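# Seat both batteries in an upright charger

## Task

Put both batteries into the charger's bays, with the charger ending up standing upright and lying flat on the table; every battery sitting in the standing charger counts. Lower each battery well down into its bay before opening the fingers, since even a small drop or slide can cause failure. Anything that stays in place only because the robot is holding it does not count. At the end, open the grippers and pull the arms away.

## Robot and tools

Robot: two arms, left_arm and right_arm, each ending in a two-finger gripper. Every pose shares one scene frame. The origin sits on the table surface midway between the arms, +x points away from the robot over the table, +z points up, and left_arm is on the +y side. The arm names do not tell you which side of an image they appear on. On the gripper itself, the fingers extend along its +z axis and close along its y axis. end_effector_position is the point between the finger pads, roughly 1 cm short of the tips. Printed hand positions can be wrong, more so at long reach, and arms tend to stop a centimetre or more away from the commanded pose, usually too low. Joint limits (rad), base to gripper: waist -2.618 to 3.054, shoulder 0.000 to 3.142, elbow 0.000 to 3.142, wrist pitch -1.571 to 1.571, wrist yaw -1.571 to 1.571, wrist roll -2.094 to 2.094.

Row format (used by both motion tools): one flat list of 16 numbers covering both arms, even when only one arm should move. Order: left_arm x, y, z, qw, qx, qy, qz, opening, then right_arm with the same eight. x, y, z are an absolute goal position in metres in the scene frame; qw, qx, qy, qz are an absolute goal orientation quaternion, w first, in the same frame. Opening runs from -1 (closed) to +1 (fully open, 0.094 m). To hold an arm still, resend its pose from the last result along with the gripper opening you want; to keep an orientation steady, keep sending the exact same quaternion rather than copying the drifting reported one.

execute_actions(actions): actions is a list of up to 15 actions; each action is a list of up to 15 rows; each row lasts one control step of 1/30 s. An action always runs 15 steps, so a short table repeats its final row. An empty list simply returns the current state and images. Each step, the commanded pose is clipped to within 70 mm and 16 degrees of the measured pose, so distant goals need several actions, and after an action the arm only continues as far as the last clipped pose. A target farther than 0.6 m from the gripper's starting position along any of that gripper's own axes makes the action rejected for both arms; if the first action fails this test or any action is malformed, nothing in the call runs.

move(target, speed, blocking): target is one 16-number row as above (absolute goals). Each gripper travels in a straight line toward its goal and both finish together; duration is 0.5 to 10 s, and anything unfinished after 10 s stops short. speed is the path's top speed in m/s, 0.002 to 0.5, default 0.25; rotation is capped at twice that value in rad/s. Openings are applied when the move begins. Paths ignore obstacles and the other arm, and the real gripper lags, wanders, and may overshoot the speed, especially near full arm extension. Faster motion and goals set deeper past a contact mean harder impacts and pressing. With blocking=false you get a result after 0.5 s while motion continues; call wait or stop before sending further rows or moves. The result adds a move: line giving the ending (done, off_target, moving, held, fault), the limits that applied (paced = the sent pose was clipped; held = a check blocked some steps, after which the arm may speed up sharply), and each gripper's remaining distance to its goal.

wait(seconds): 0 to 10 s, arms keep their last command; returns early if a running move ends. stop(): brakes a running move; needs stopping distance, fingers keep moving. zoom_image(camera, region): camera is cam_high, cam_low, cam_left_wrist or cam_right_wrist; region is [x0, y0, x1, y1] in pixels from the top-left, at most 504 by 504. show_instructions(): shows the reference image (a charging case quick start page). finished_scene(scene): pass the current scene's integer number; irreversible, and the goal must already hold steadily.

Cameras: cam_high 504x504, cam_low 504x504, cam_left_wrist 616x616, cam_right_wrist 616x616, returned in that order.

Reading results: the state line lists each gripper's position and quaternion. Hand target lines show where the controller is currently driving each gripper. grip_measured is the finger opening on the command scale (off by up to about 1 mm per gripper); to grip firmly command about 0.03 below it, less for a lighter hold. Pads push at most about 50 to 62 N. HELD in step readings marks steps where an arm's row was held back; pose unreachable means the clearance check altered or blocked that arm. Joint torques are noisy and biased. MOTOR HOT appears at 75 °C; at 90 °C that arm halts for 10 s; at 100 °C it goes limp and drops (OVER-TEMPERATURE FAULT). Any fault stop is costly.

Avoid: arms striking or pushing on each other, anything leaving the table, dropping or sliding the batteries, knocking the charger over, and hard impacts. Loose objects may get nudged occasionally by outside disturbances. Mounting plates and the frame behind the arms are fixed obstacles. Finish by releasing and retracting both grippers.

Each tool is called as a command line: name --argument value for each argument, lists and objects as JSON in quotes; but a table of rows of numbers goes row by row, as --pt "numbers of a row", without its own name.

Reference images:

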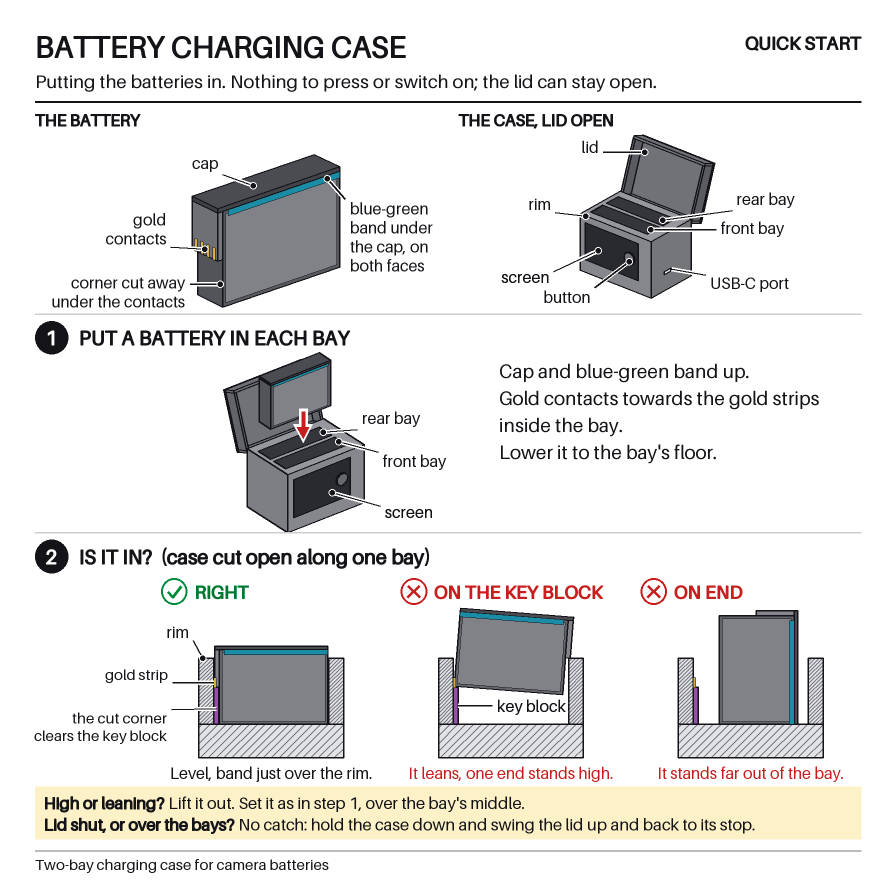

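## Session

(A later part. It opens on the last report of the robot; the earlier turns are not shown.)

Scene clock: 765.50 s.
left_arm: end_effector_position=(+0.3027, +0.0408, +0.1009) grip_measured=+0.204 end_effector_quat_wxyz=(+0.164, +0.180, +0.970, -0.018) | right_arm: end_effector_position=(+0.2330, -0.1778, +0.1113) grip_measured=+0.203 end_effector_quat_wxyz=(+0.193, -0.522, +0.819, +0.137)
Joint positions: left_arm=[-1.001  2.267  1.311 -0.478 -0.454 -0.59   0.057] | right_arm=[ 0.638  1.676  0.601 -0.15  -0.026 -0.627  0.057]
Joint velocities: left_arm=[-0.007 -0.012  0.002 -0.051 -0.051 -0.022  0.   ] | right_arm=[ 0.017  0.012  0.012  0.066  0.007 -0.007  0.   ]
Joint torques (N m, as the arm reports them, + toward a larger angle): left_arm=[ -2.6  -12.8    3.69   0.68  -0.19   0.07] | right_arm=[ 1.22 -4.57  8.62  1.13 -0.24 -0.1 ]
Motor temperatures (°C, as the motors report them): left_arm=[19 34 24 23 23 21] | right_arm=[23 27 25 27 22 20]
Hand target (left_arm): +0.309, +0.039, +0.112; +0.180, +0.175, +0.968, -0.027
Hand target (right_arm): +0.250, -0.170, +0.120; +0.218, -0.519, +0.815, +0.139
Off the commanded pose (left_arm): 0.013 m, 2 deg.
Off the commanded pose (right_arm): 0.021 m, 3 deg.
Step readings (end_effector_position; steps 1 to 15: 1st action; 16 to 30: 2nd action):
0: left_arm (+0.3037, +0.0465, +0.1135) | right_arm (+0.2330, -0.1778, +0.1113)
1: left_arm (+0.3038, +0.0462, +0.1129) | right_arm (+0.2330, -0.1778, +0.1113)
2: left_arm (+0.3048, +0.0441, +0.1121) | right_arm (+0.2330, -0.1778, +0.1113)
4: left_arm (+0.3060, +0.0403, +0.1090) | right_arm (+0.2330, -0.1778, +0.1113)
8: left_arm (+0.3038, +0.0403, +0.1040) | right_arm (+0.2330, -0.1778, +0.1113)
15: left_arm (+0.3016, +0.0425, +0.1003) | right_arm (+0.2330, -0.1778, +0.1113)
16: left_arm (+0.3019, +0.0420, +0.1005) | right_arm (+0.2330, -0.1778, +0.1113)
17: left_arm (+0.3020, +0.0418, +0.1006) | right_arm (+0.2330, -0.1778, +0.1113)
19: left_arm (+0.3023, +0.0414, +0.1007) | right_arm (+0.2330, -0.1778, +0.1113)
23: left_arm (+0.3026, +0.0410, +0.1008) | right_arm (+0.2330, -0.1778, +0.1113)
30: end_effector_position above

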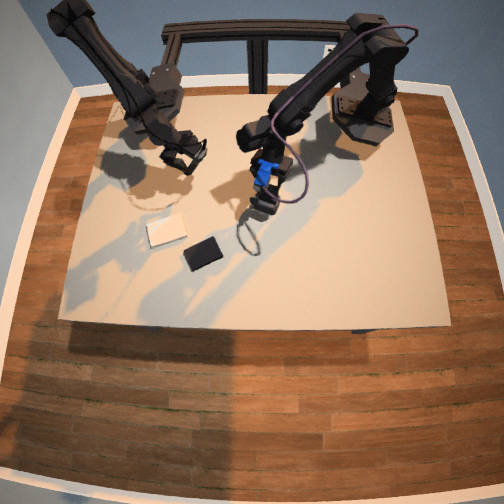

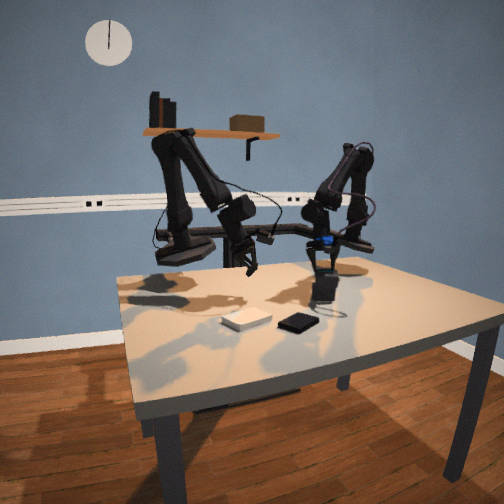

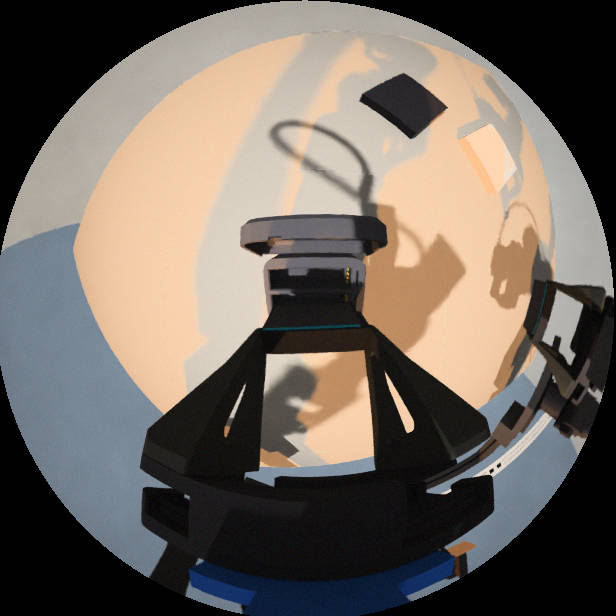

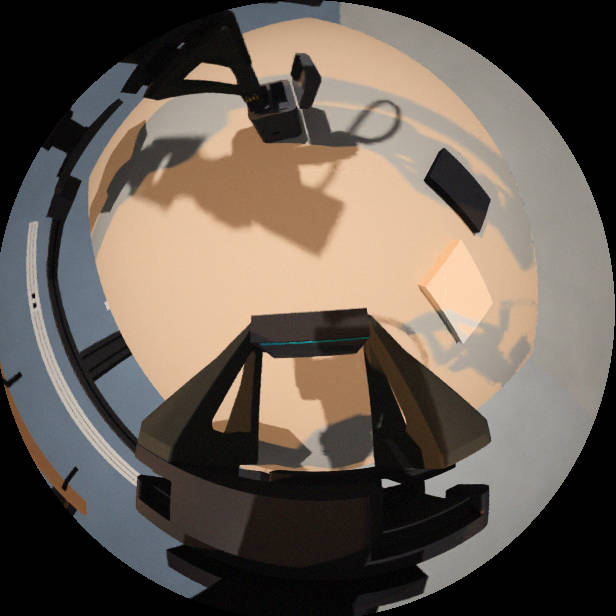

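execute_actions --actions '[[[0.318,0.036,0.116,0.183,0.174,0.967,-0.029,0.16,0.25,-0.17,0.12,0.218,-0.519,0.815,0.139,0.16]],[[0.318,0.036,0.116,0.183,0.174,0.967,-0.029,0.16,0.25,-0.17,0.12,0.218,-0.519,0.815,0.139,0.16]]]'

zoom_image --camera "cam_right_wrist" --region '[210,40,330,160]'

zoom_image --camera "cam_left_wrist" --region '[240,200,420,380]'

Scene clock: 775.57 s.
left_arm: end_effector_position=(+0.3059, +0.0436, +0.0997) grip_measured=+0.204 end_effector_quat_wxyz=(+0.163, +0.182, +0.970, -0.016) | right_arm: end_effector_position=(+0.2330, -0.1778, +0.1113) grip_measured=+0.203 end_effector_quat_wxyz=(+0.193, -0.522, +0.819, +0.137)
Joint positions: left_arm=[-0.991  2.267  1.311 -0.478 -0.454 -0.575  0.057] | right_arm=[ 0.638  1.676  0.601 -0.15  -0.026 -0.627  0.057]
Joint velocities: left_arm=[ 0.002 -0.002 -0.002  0.007 -0.081 -0.007 -0.001] | right_arm=[-0.002 -0.002 -0.012 -0.007 -0.037 -0.007 -0.001]
Joint torques (N m, as the arm reports them, + toward a larger angle): left_arm=[ -2.48 -12.36   5.61   0.61  -0.18   0.07] | right_arm=[ 1.3  -4.81  8.62  1.1  -0.26 -0.14]
Motor temperatures (°C, as the motors report them): left_arm=[19 35 24 23 23 21] | right_arm=[23 27 25 27 22 20]
Hand target (left_arm): +0.318, +0.036, +0.116; +0.183, +0.174, +0.967, -0.029
Hand target (right_arm): +0.250, -0.170, +0.120; +0.218, -0.519, +0.815, +0.139
Off the commanded pose (left_arm): 0.022 m, 3 deg.
Off the commanded pose (right_arm): 0.021 m, 3 deg.
Step readings (end_effector_position; steps 1 to 15: 1st action; 16 to 30: 2nd action):
0: left_arm (+0.3027, +0.0408, +0.1009) | right_arm (+0.2330, -0.1778, +0.1113)
1: left_arm (+0.3029, +0.0410, +0.1008) | right_arm (+0.2330, -0.1778, +0.1113)
2: left_arm (+0.3032, +0.0412, +0.1007) | right_arm (+0.2330, -0.1778, +0.1113)
4: left_arm (+0.3043, +0.0422, +0.1003) | right_arm (+0.2330, -0.1778, +0.1113)
8: left_arm (+0.3058, +0.0435, +0.0998) | right_arm (+0.2330, -0.1778, +0.1113)
15: left_arm (+0.3059, +0.0436, +0.0997) | right_arm (+0.2330, -0.1778, +0.1113)
16: left_arm (+0.3059, +0.0436, +0.0997) | right_arm (+0.2330, -0.1778, +0.1113)
17: left_arm (+0.3059, +0.0436, +0.0997) | right_arm (+0.2330, -0.1778, +0.1113)
19: left_arm (+0.3059, +0.0436, +0.0997) | right_arm (+0.2330, -0.1778, +0.1113)
23: left_arm (+0.3059, +0.0436, +0.0997) | right_arm (+0.2330, -0.1778, +0.1113)
30: end_effector_position above

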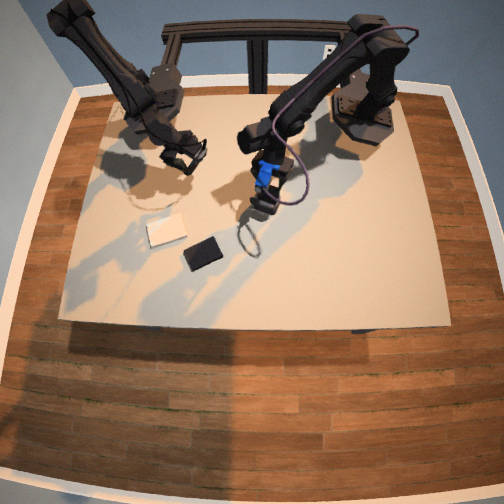

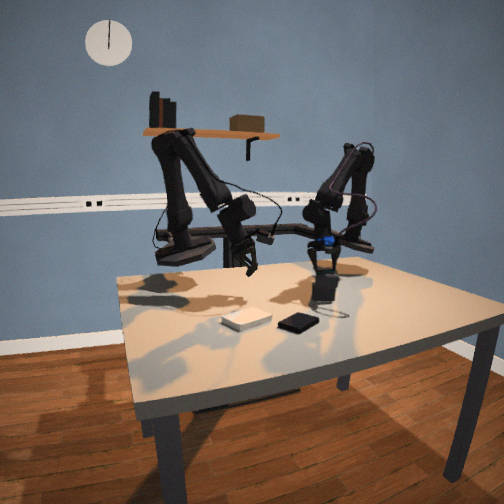

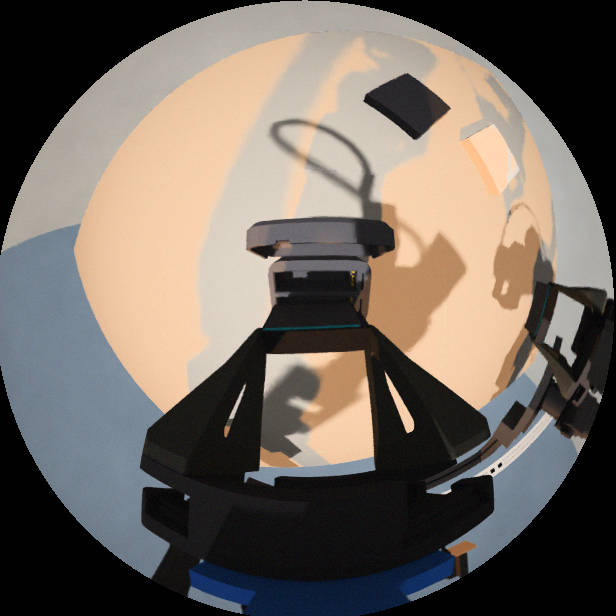

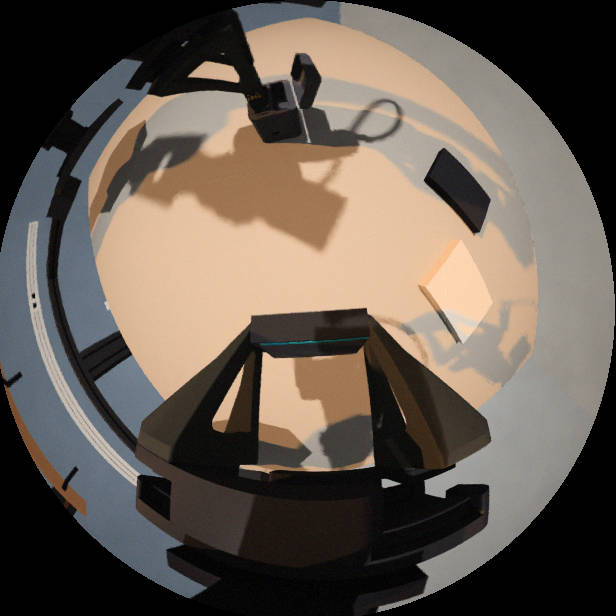

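Region (210, 40, 330, 160) of cam_right_wrist's 616x616 image, scaled by 4.200, with more detail than that image has.

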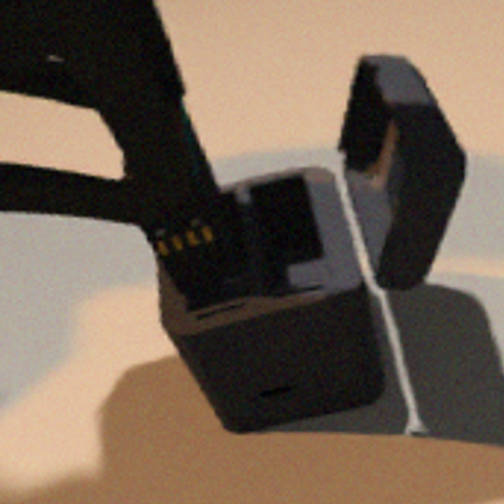

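Region (240, 200, 420, 380) of cam_left_wrist's 616x616 image, scaled by 2.800, with more detail than that image has.

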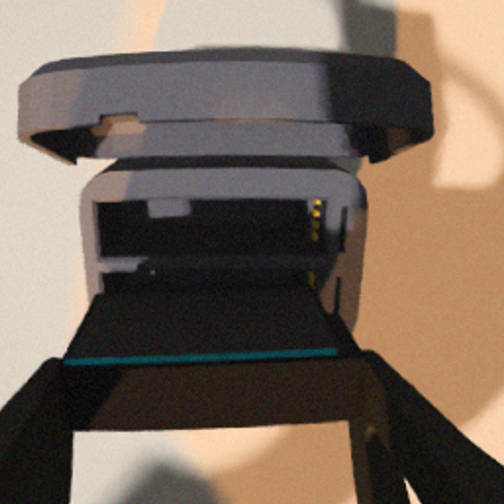

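execute_actions --actions '[[[0.322,0.030,0.15,0.183,0.174,0.967,-0.029,0.16,0.25,-0.17,0.12,0.218,-0.519,0.815,0.139,0.16]],[[0.322,0.030,0.15,0.183,0.174,0.967,-0.029,0.16,0.25,-0.17,0.12,0.218,-0.519,0.815,0.139,0.16]],[[0.318,0.034,0.13,0.183,0.174,0.967,-0.029,0.16,0.25,-0.17,0.12,0.218,-0.519,0.815,0.139,0.16]]]'

Scene clock: 779.27 s.
left_arm: end_effector_position=(+0.3177, +0.0373, +0.1279) grip_measured=+0.204 end_effector_quat_wxyz=(+0.173, +0.173, +0.969, -0.027) | right_arm: end_effector_position=(+0.2330, -0.1778, +0.1113) grip_measured=+0.203 end_effector_quat_wxyz=(+0.193, -0.522, +0.819, +0.137)
Joint positions: left_arm=[-0.991  2.229  1.375 -0.548 -0.454 -0.583  0.057] | right_arm=[ 0.638  1.676  0.601 -0.15  -0.026 -0.627  0.057]
Joint velocities: left_arm=[-0.012  0.002 -0.002 -0.037 -0.037 -0.037  0.   ] | right_arm=[-0.002 -0.017 -0.007  0.007 -0.022  0.037  0.   ]
Joint torques (N m, as the arm reports them, + toward a larger angle): left_arm=[ -3.29 -10.52   3.79   0.73  -0.22   0.05] | right_arm=[ 1.21 -4.7   8.77  1.09 -0.25 -0.1 ]
Motor temperatures (°C, as the motors report them): left_arm=[19 35 24 23 23 21] | right_arm=[23 27 25 27 22 20]
Hand target (left_arm): +0.318, +0.034, +0.130; +0.183, +0.174, +0.967, -0.029
Hand target (right_arm): +0.250, -0.170, +0.120; +0.218, -0.519, +0.815, +0.139
Off the commanded pose (left_arm): 0.004 m, 1 deg.
Off the commanded pose (right_arm): 0.021 m, 3 deg.
Step readings (end_effector_position; steps 1 to 15: 1st action; 16 to 30: 2nd action; 31 to 45: 3rd action):
0: left_arm (+0.3059, +0.0436, +0.0997) | right_arm (+0.2330, -0.1778, +0.1113)
1: left_arm (+0.3062, +0.0441, +0.1019) | right_arm (+0.2330, -0.1778, +0.1113)
2: left_arm (+0.3064, +0.0449, +0.1047) | right_arm (+0.2330, -0.1778, +0.1113)
4: left_arm (+0.3112, +0.0419, +0.1153) | right_arm (+0.2330, -0.1778, +0.1113)
8: left_arm (+0.3212, +0.0341, +0.1339) | right_arm (+0.2330, -0.1778, +0.1113)
15: left_arm (+0.3197, +0.0370, +0.1346) | right_arm (+0.2330, -0.1778, +0.1113)
16: left_arm (+0.3194, +0.0374, +0.1344) | right_arm (+0.2330, -0.1778, +0.1113)
17: left_arm (+0.3191, +0.0378, +0.1343) | right_arm (+0.2330, -0.1778, +0.1113)
19: left_arm (+0.3189, +0.0381, +0.1342) | right_arm (+0.2330, -0.1778, +0.1113)
23: left_arm (+0.3187, +0.0385, +0.1341) | right_arm (+0.2330, -0.1778, +0.1113)
30: left_arm (+0.3186, +0.0386, +0.1340) | right_arm (+0.2330, -0.1778, +0.1113)
31: left_arm (+0.3186, +0.0383, +0.1332) | right_arm (+0.2330, -0.1778, +0.1113)
32: left_arm (+0.3187, +0.0377, +0.1323) | right_arm (+0.2330, -0.1778, +0.1113)
34: left_arm (+0.3173, +0.0386, +0.1293) | right_arm (+0.2330, -0.1778, +0.1113)
38: left_arm (+0.3162, +0.0395, +0.1272) | right_arm (+0.2330, -0.1778, +0.1113)
45: end_effector_position above

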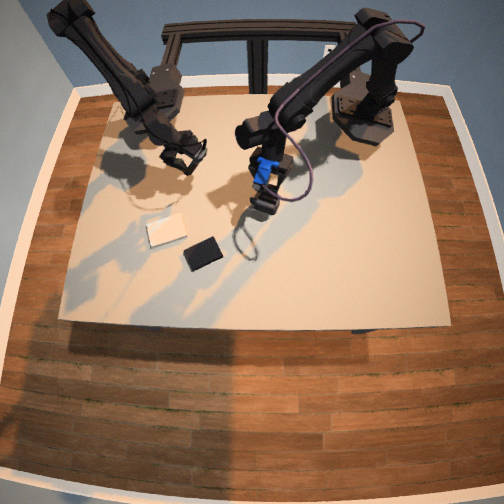

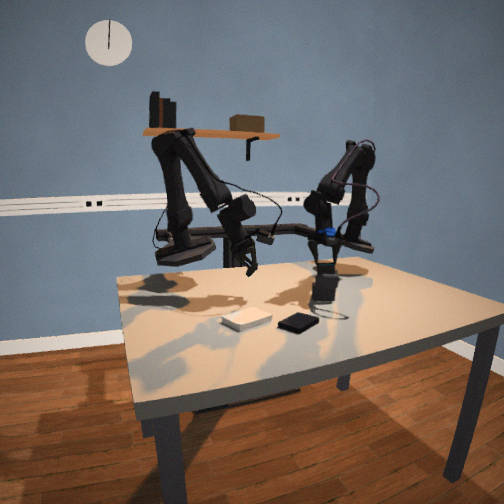

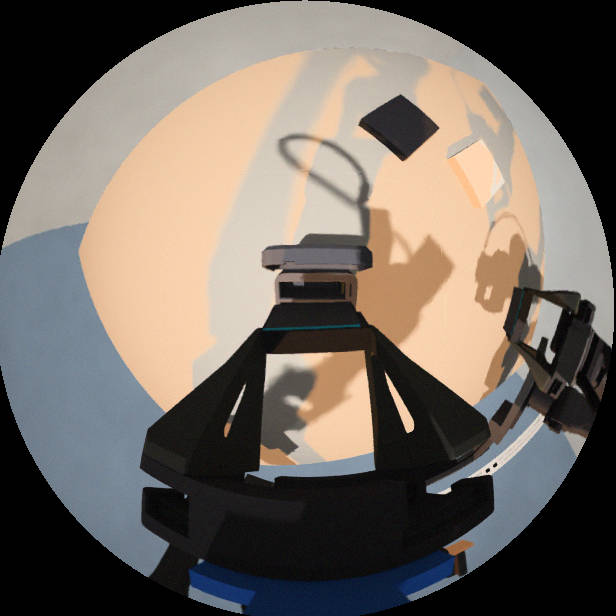

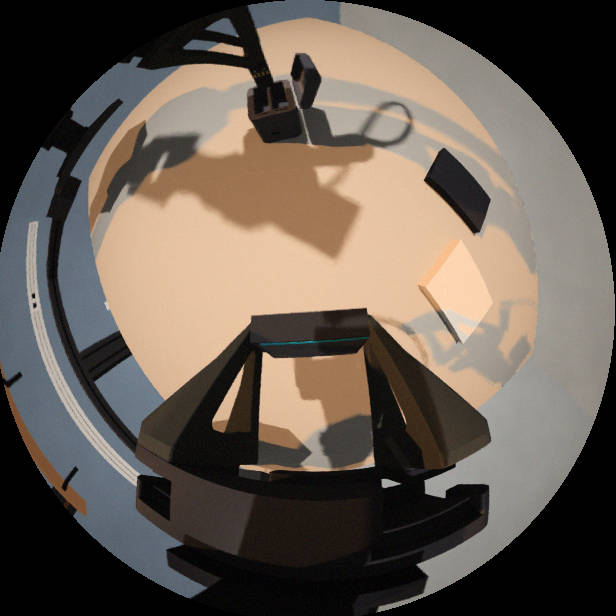

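execute_actions --actions '[[[0.316,0.035,0.118,0.183,0.174,0.967,-0.029,0.16,0.25,-0.17,0.12,0.218,-0.519,0.815,0.139,0.16]],[[0.316,0.035,0.108,0.183,0.174,0.967,-0.029,0.16,0.25,-0.17,0.12,0.218,-0.519,0.815,0.139,0.16]]]'

zoom_image --camera "cam_right_wrist" --region '[210,40,330,160]'

zoom_image --camera "cam_left_wrist" --region '[240,200,420,380]'

Scene clock: 784.00 s.
left_arm: end_effector_position=(+0.3132, +0.0351, +0.1075) grip_measured=+0.204 end_effector_quat_wxyz=(+0.175, +0.175, +0.968, -0.028) | right_arm: end_effector_position=(+0.2330, -0.1778, +0.1113) grip_measured=+0.203 end_effector_quat_wxyz=(+0.193, -0.522, +0.819, +0.137)
Joint positions: left_arm=[-0.991  2.264  1.332 -0.464 -0.454 -0.576  0.057] | right_arm=[ 0.638  1.676  0.601 -0.15  -0.026 -0.627  0.057]
Joint velocities: left_arm=[-0.002  0.002  0.002  0.007 -0.022  0.066 -0.   ] | right_arm=[-0.002  0.002  0.007 -0.095 -0.037 -0.007 -0.001]
Joint torques (N m, as the arm reports them, + toward a larger angle): left_arm=[ -2.33 -10.58   3.77   0.71  -0.2    0.07] | right_arm=[ 1.22 -4.69  8.75  1.12 -0.24 -0.1 ]
Motor temperatures (°C, as the motors report them): left_arm=[19 35 24 23 23 21] | right_arm=[23 27 25 27 22 20]
Hand target (left_arm): +0.316, +0.035, +0.108; +0.183, +0.174, +0.967, -0.029
Hand target (right_arm): +0.250, -0.170, +0.120; +0.218, -0.519, +0.815, +0.139
Off the commanded pose (left_arm): 0.003 m, 1 deg.
Off the commanded pose (right_arm): 0.021 m, 3 deg.
Step readings (end_effector_position; steps 1 to 15: 1st action; 16 to 30: 2nd action):
0: left_arm (+0.3181, +0.0368, +0.1281) | right_arm (+0.2330, -0.1778, +0.1113)
1: left_arm (+0.3180, +0.0364, +0.1274) | right_arm (+0.2330, -0.1778, +0.1113)
2: left_arm (+0.3181, +0.0359, +0.1263) | right_arm (+0.2330, -0.1778, +0.1113)
4: left_arm (+0.3165, +0.0367, +0.1224) | right_arm (+0.2330, -0.1778, +0.1113)
8: left_arm (+0.3136, +0.0385, +0.1158) | right_arm (+0.2330, -0.1778, +0.1113)
15: left_arm (+0.3142, +0.0374, +0.1156) | right_arm (+0.2330, -0.1778, +0.1113)
16: left_arm (+0.3144, +0.0368, +0.1153) | right_arm (+0.2330, -0.1778, +0.1113)
17: left_arm (+0.3148, +0.0359, +0.1146) | right_arm (+0.2330, -0.1778, +0.1113)
19: left_arm (+0.3145, +0.0352, +0.1120) | right_arm (+0.2330, -0.1778, +0.1113)
23: left_arm (+0.3128, +0.0359, +0.1076) | right_arm (+0.2330, -0.1778, +0.1113)
30: end_effector_position above

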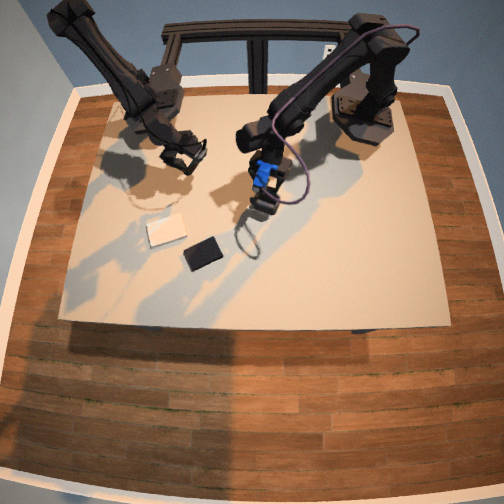

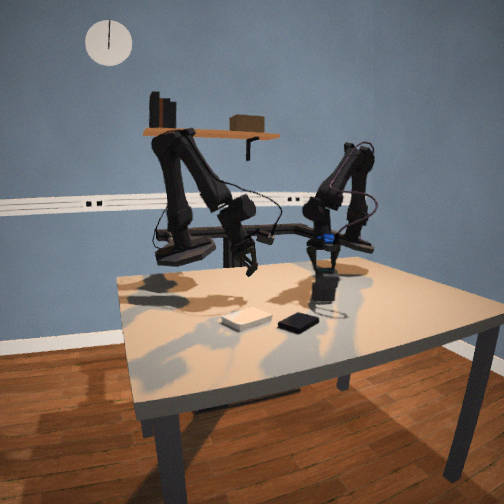

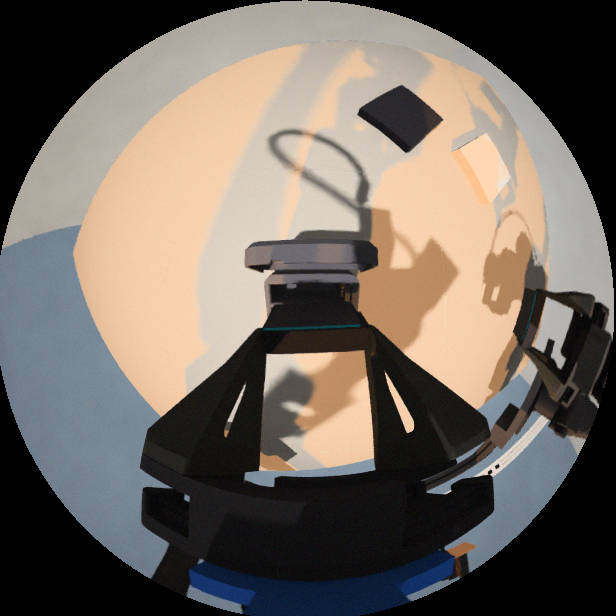

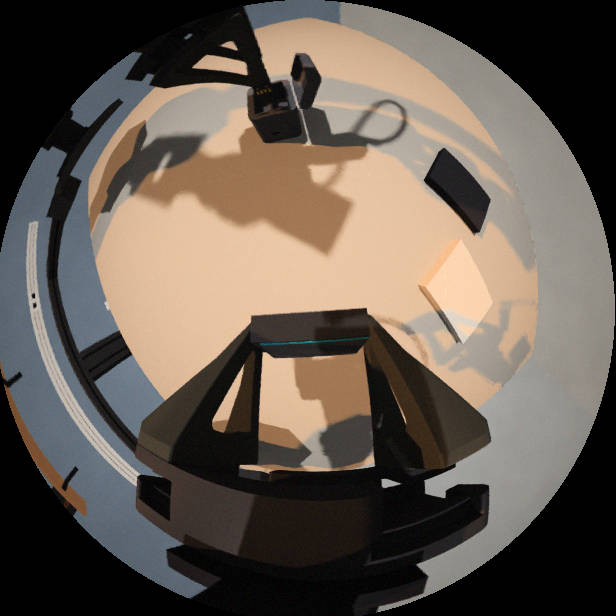

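Region (210, 40, 330, 160) of cam_right_wrist's 616x616 image, scaled by 4.200, with more detail than that image has.

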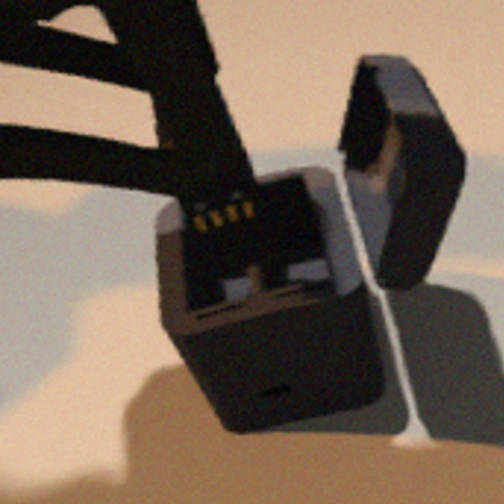

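Region (240, 200, 420, 380) of cam_left_wrist's 616x616 image, scaled by 2.800, with more detail than that image has.

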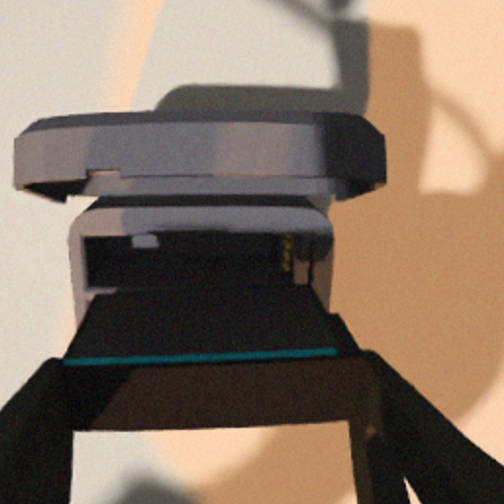

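execute_actions --actions '[[[0.306,0.038,0.108,0.183,0.174,0.967,-0.029,0.16,0.25,-0.17,0.12,0.218,-0.519,0.815,0.139,0.16]]]'

zoom_image --camera "cam_right_wrist" --region '[210,40,330,160]'

zoom_image --camera "cam_left_wrist" --region '[240,200,420,380]'

Scene clock: 801.33 s.
left_arm: end_effector_position=(+0.3053, +0.0438, +0.0977) grip_measured=+0.204 end_effector_quat_wxyz=(+0.167, +0.176, +0.970, -0.020) | right_arm: end_effector_position=(+0.2330, -0.1778, +0.1113) grip_measured=+0.203 end_effector_quat_wxyz=(+0.193, -0.522, +0.819, +0.137)
Joint positions: left_arm=[-0.991  2.263  1.29  -0.448 -0.454 -0.582  0.057] | right_arm=[ 0.638  1.676  0.601 -0.15  -0.026 -0.627  0.057]
Joint velocities: left_arm=[ 0.002  0.017  0.002 -0.037  0.022 -0.007 -0.   ] | right_arm=[-0.007  0.017 -0.007 -0.066 -0.022 -0.022 -0.   ]
Joint torques (N m, as the arm reports them, + toward a larger angle): left_arm=[ -3.78 -11.98   3.86   0.68  -0.19  -0.06] | right_arm=[ 1.14 -4.62  8.62  1.11 -0.25 -0.09]
Motor temperatures (°C, as the motors report them): left_arm=[19 34 23 23 23 21] | right_arm=[23 26 25 27 22 20]
Hand target (left_arm): +0.306, +0.038, +0.108; +0.183, +0.174, +0.967, -0.029
Hand target (right_arm): +0.250, -0.170, +0.120; +0.218, -0.519, +0.815, +0.139
Off the commanded pose (left_arm): 0.012 m, 2 deg.
Off the commanded pose (right_arm): 0.021 m, 3 deg.
Step readings (end_effector_position):
0: left_arm (+0.3135, +0.0347, +0.1076) | right_arm (+0.2330, -0.1778, +0.1113)
1: left_arm (+0.3130, +0.0351, +0.1068) | right_arm (+0.2330, -0.1778, +0.1113)
2: left_arm (+0.3121, +0.0360, +0.1054) | right_arm (+0.2330, -0.1778, +0.1113)
4: left_arm (+0.3086, +0.0400, +0.1013) | right_arm (+0.2330, -0.1778, +0.1113)
8: left_arm (+0.3053, +0.0439, +0.0977) | right_arm (+0.2330, -0.1778, +0.1113)
15: end_effector_position above

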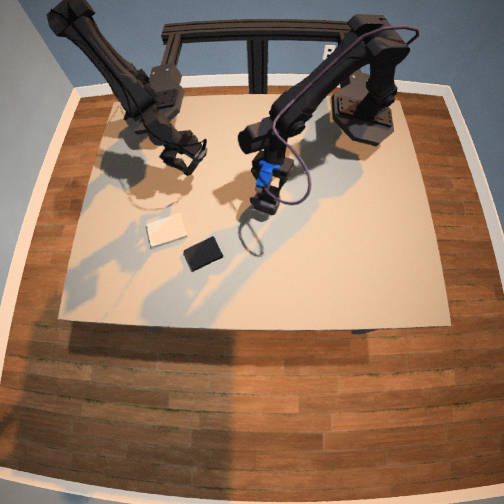

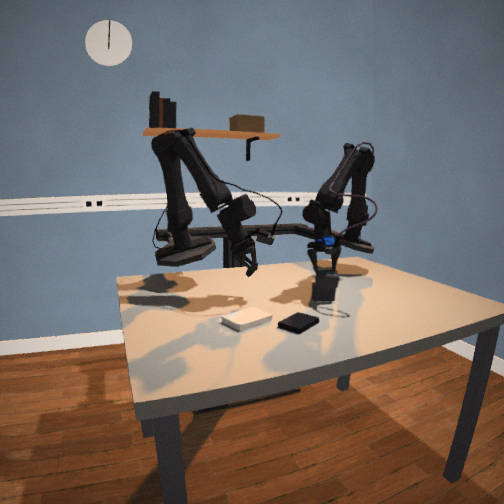

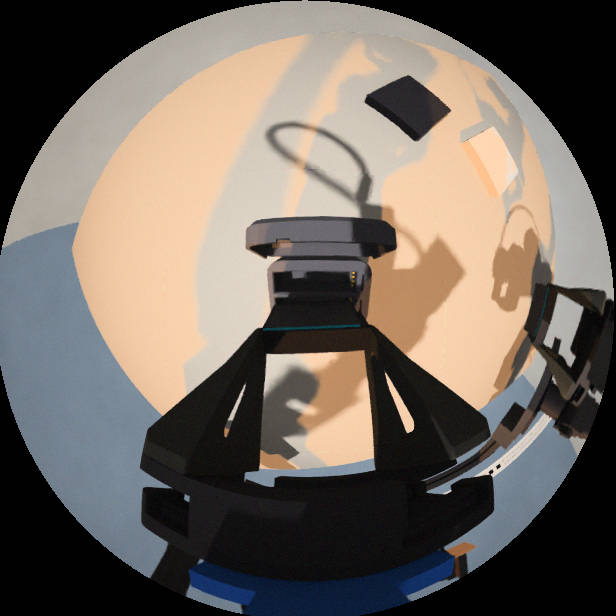

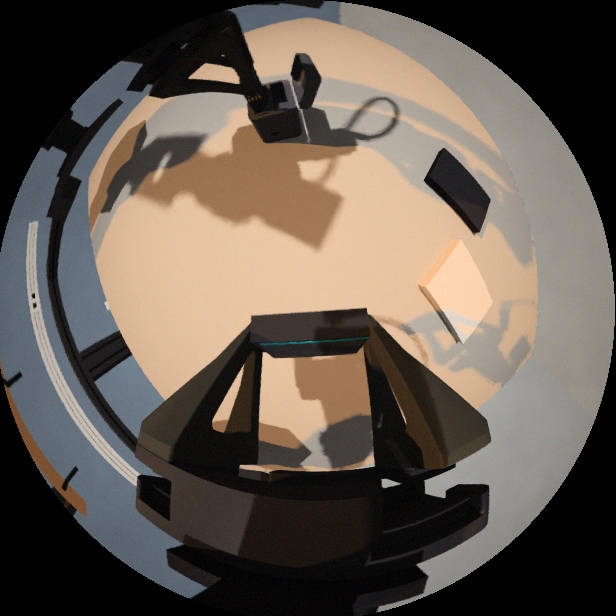

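Region (210, 40, 330, 160) of cam_right_wrist's 616x616 image, scaled by 4.200, with more detail than that image has.

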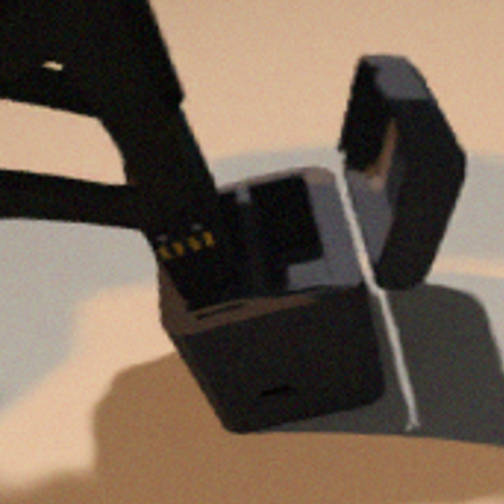

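Region (240, 200, 420, 380) of cam_left_wrist's 616x616 image, scaled by 2.800, with more detail than that image has.

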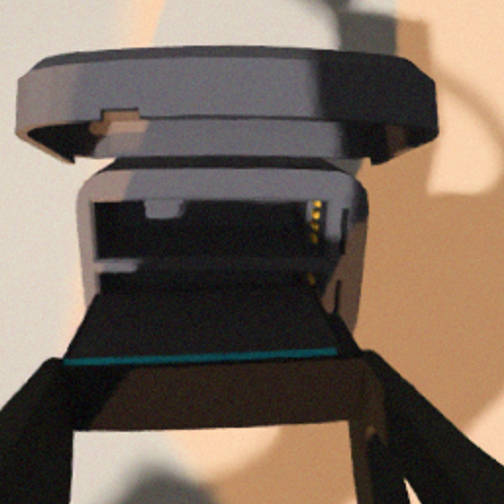

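execute_actions --actions '[[[0.306,0.038,0.108,0.190,0.174,0.966,-0.030,0.16,0.25,-0.17,0.12,0.218,-0.519,0.815,0.139,0.16]]]'

zoom_image --camera "cam_right_wrist" --region '[220,60,320,160]'

zoom_image --camera "cam_left_wrist" --region '[250,240,390,380]'

Scene clock: 813.20 s.
left_arm: end_effector_position=(+0.3058, +0.0438, +0.0963) grip_measured=+0.204 end_effector_quat_wxyz=(+0.171, +0.174, +0.969, -0.022) | right_arm: end_effector_position=(+0.2330, -0.1778, +0.1113) grip_measured=+0.203 end_effector_quat_wxyz=(+0.193, -0.522, +0.819, +0.137)
Joint positions: left_arm=[-0.991  2.263  1.28  -0.43  -0.458 -0.583  0.057] | right_arm=[ 0.638  1.676  0.601 -0.15  -0.026 -0.627  0.057]
Joint velocities: left_arm=[-0.022 -0.007  0.002 -0.066 -0.051 -0.051  0.001] | right_arm=[-0.007 -0.012  0.012  0.066  0.007 -0.022 -0.   ]
Joint torques (N m, as the arm reports them, + toward a larger angle): left_arm=[ -4.05 -12.38   3.4    0.69  -0.25  -0.02] | right_arm=[ 1.2  -4.76  8.82  1.1  -0.25 -0.08]
Motor temperatures (°C, as the motors report them): left_arm=[19 35 23 23 23 21] | right_arm=[23 26 25 27 22 20]
Hand target (left_arm): +0.306, +0.038, +0.108; +0.189, +0.174, +0.966, -0.030
Hand target (right_arm): +0.250, -0.170, +0.120; +0.218, -0.519, +0.815, +0.139
Off the commanded pose (left_arm): 0.013 m, 2 deg.
Off the commanded pose (right_arm): 0.021 m, 3 deg.
Step readings (end_effector_position):
0: left_arm (+0.3053, +0.0438, +0.0977) | right_arm (+0.2330, -0.1778, +0.1113)
1: left_arm (+0.3056, +0.0437, +0.0977) | right_arm (+0.2330, -0.1778, +0.1113)
2: left_arm (+0.3057, +0.0435, +0.0974) | right_arm (+0.2330, -0.1778, +0.1113)
4: left_arm (+0.3056, +0.0438, +0.0968) | right_arm (+0.2330, -0.1778, +0.1113)
8: left_arm (+0.3052, +0.0444, +0.0961) | right_arm (+0.2330, -0.1778, +0.1113)
15: end_effector_position above

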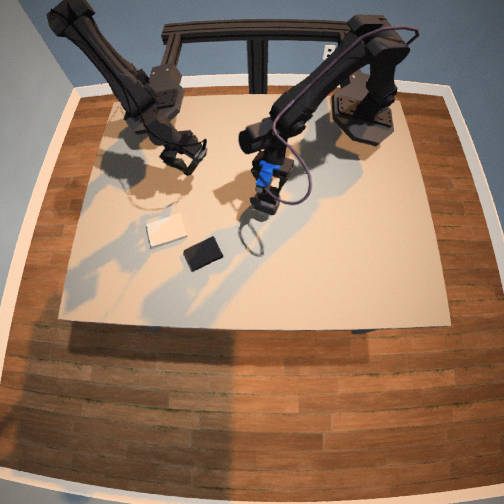

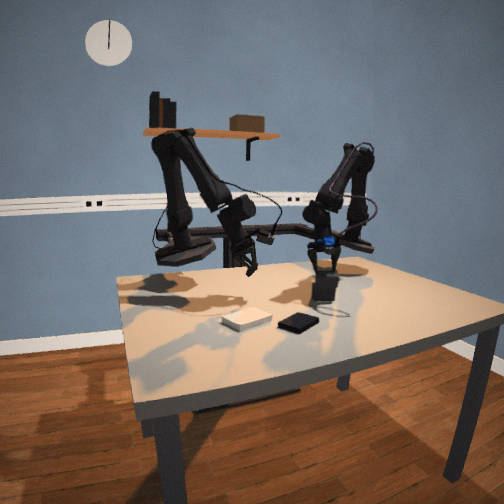

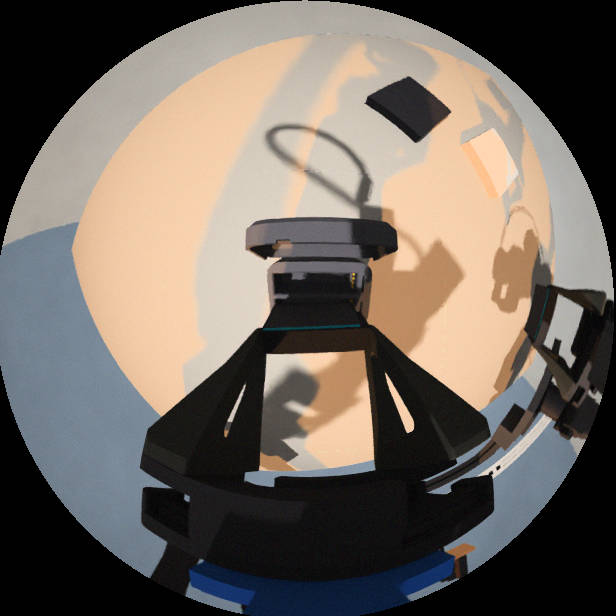

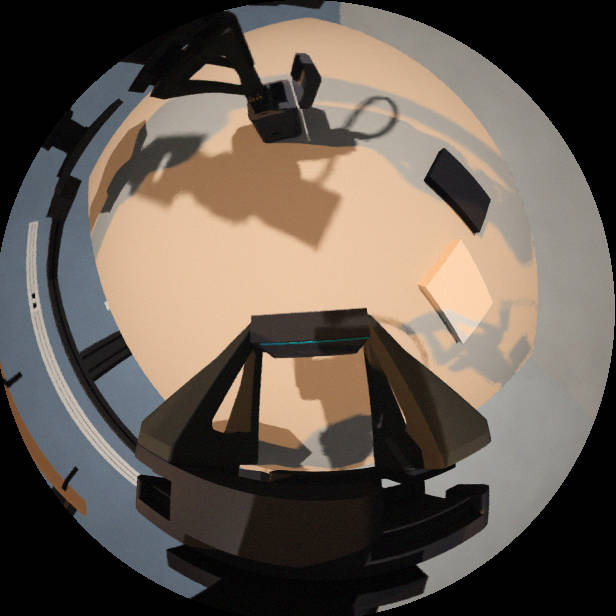

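Region (220, 60, 320, 160) of cam_right_wrist's 616x616 image, scaled by 5.040, with more detail than that image has.

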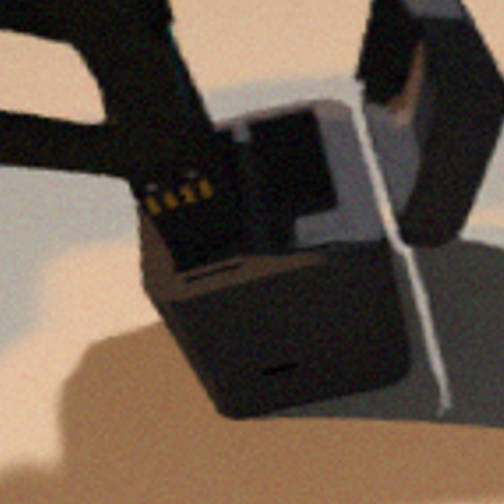

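Region (250, 240, 390, 380) of cam_left_wrist's 616x616 image, scaled by 3.600, with more detail than that image has.

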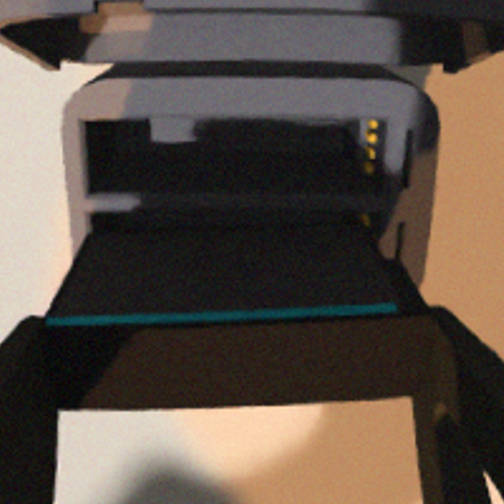

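execute_actions --actions '[[[0.308,0.042,0.094,0.183,0.174,0.967,-0.029,0.16,0.25,-0.17,0.12,0.218,-0.519,0.815,0.139,0.16]]]'

zoom_image --camera "cam_right_wrist" --region '[220,60,320,160]'

zoom_image --camera "cam_left_wrist" --region '[250,240,390,380]'

Scene clock: 829.93 s.
left_arm: end_effector_position=(+0.3067, +0.0420, +0.0949) grip_measured=+0.204 end_effector_quat_wxyz=(+0.177, +0.175, +0.968, -0.027) | right_arm: end_effector_position=(+0.2330, -0.1778, +0.1113) grip_measured=+0.203 end_effector_quat_wxyz=(+0.193, -0.522, +0.819, +0.137)
Joint positions: left_arm=[-0.991  2.263  1.267 -0.399 -0.46  -0.575  0.057] | right_arm=[ 0.638  1.676  0.601 -0.15  -0.026 -0.627  0.057]
Joint velocities: left_arm=[-0.017 -0.002  0.012 -0.051  0.007 -0.051 -0.001] | right_arm=[ 0.007 -0.002  0.017 -0.037 -0.007  0.022 -0.   ]
Joint torques (N m, as the arm reports them, + toward a larger angle): left_arm=[ -2.43 -10.41   3.29   0.79  -0.14   0.09] | right_arm=[ 1.29 -4.69  8.67  1.1  -0.26 -0.12]
Motor temperatures (°C, as the motors report them): left_arm=[20 35 23 22 23 21] | right_arm=[23 26 25 28 22 20]
Hand target (left_arm): +0.308, +0.042, +0.094; +0.183, +0.174, +0.967, -0.029
Hand target (right_arm): +0.250, -0.170, +0.120; +0.218, -0.519, +0.815, +0.139
Off the commanded pose (left_arm): 0.002 m, 1 deg.
Off the commanded pose (right_arm): 0.021 m, 3 deg.
Step readings (end_effector_position):
0: left_arm (+0.3060, +0.0436, +0.0964) | right_arm (+0.2330, -0.1778, +0.1113)
1: left_arm (+0.3061, +0.0433, +0.0962) | right_arm (+0.2330, -0.1778, +0.1113)
2: left_arm (+0.3062, +0.0428, +0.0957) | right_arm (+0.2330, -0.1778, +0.1113)
4: left_arm (+0.3063, +0.0426, +0.0951) | right_arm (+0.2330, -0.1778, +0.1113)
8: left_arm (+0.3067, +0.0421, +0.0950) | right_arm (+0.2330, -0.1778, +0.1113)
15: end_effector_position above

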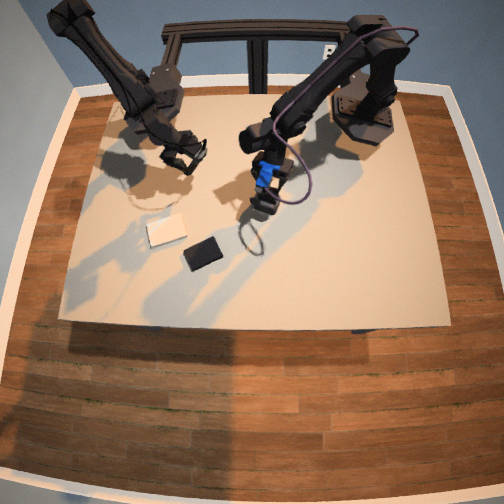

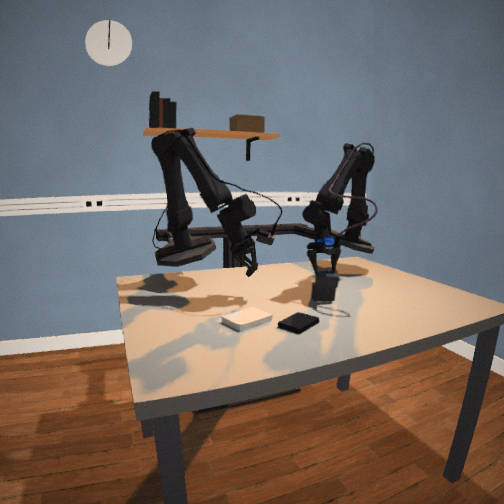

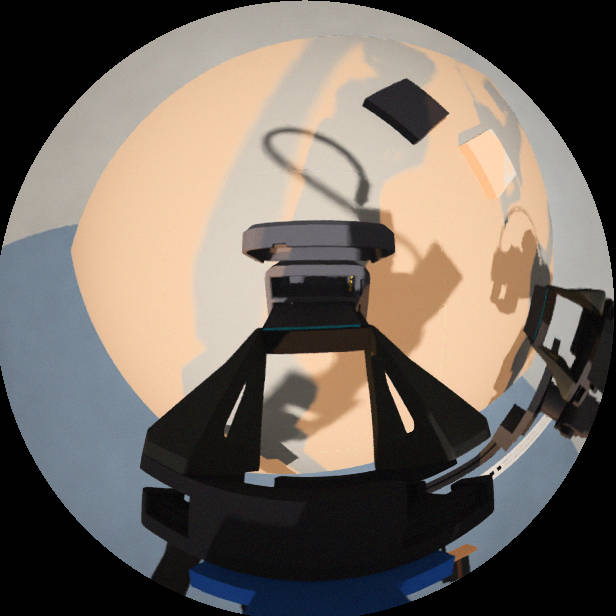

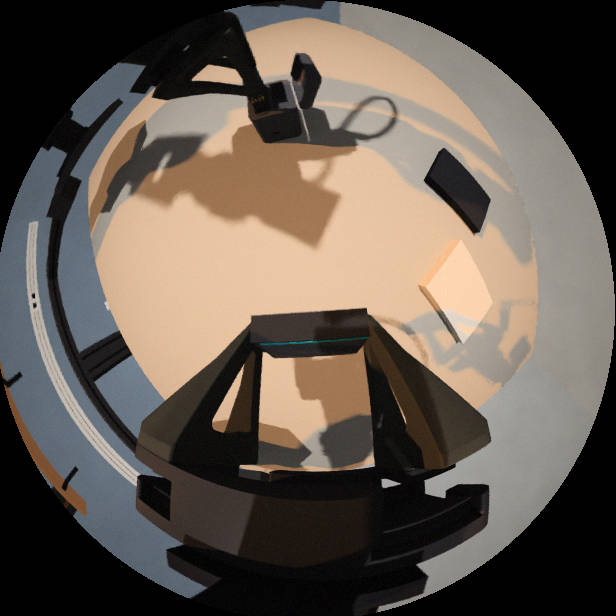

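Region (220, 60, 320, 160) of cam_right_wrist's 616x616 image, scaled by 5.040, with more detail than that image has.

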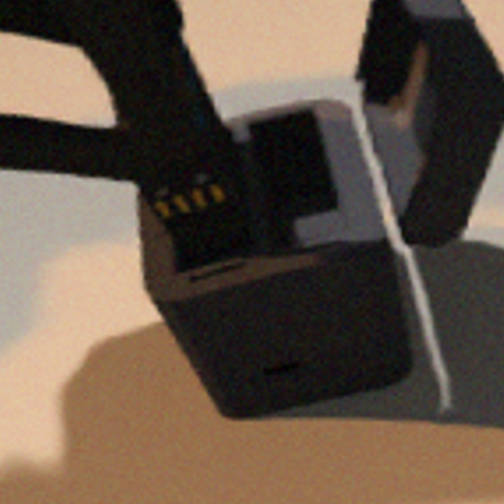

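Region (250, 240, 390, 380) of cam_left_wrist's 616x616 image, scaled by 3.600, with more detail than that image has.

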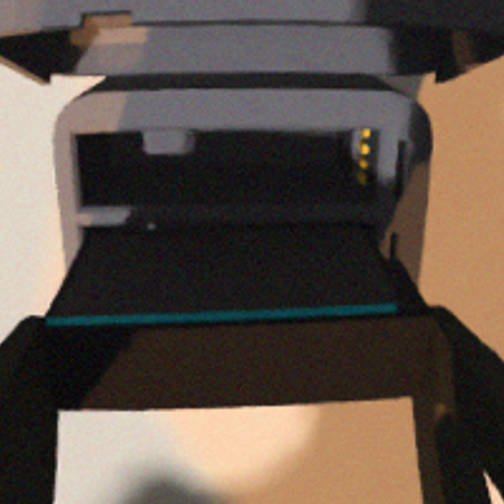

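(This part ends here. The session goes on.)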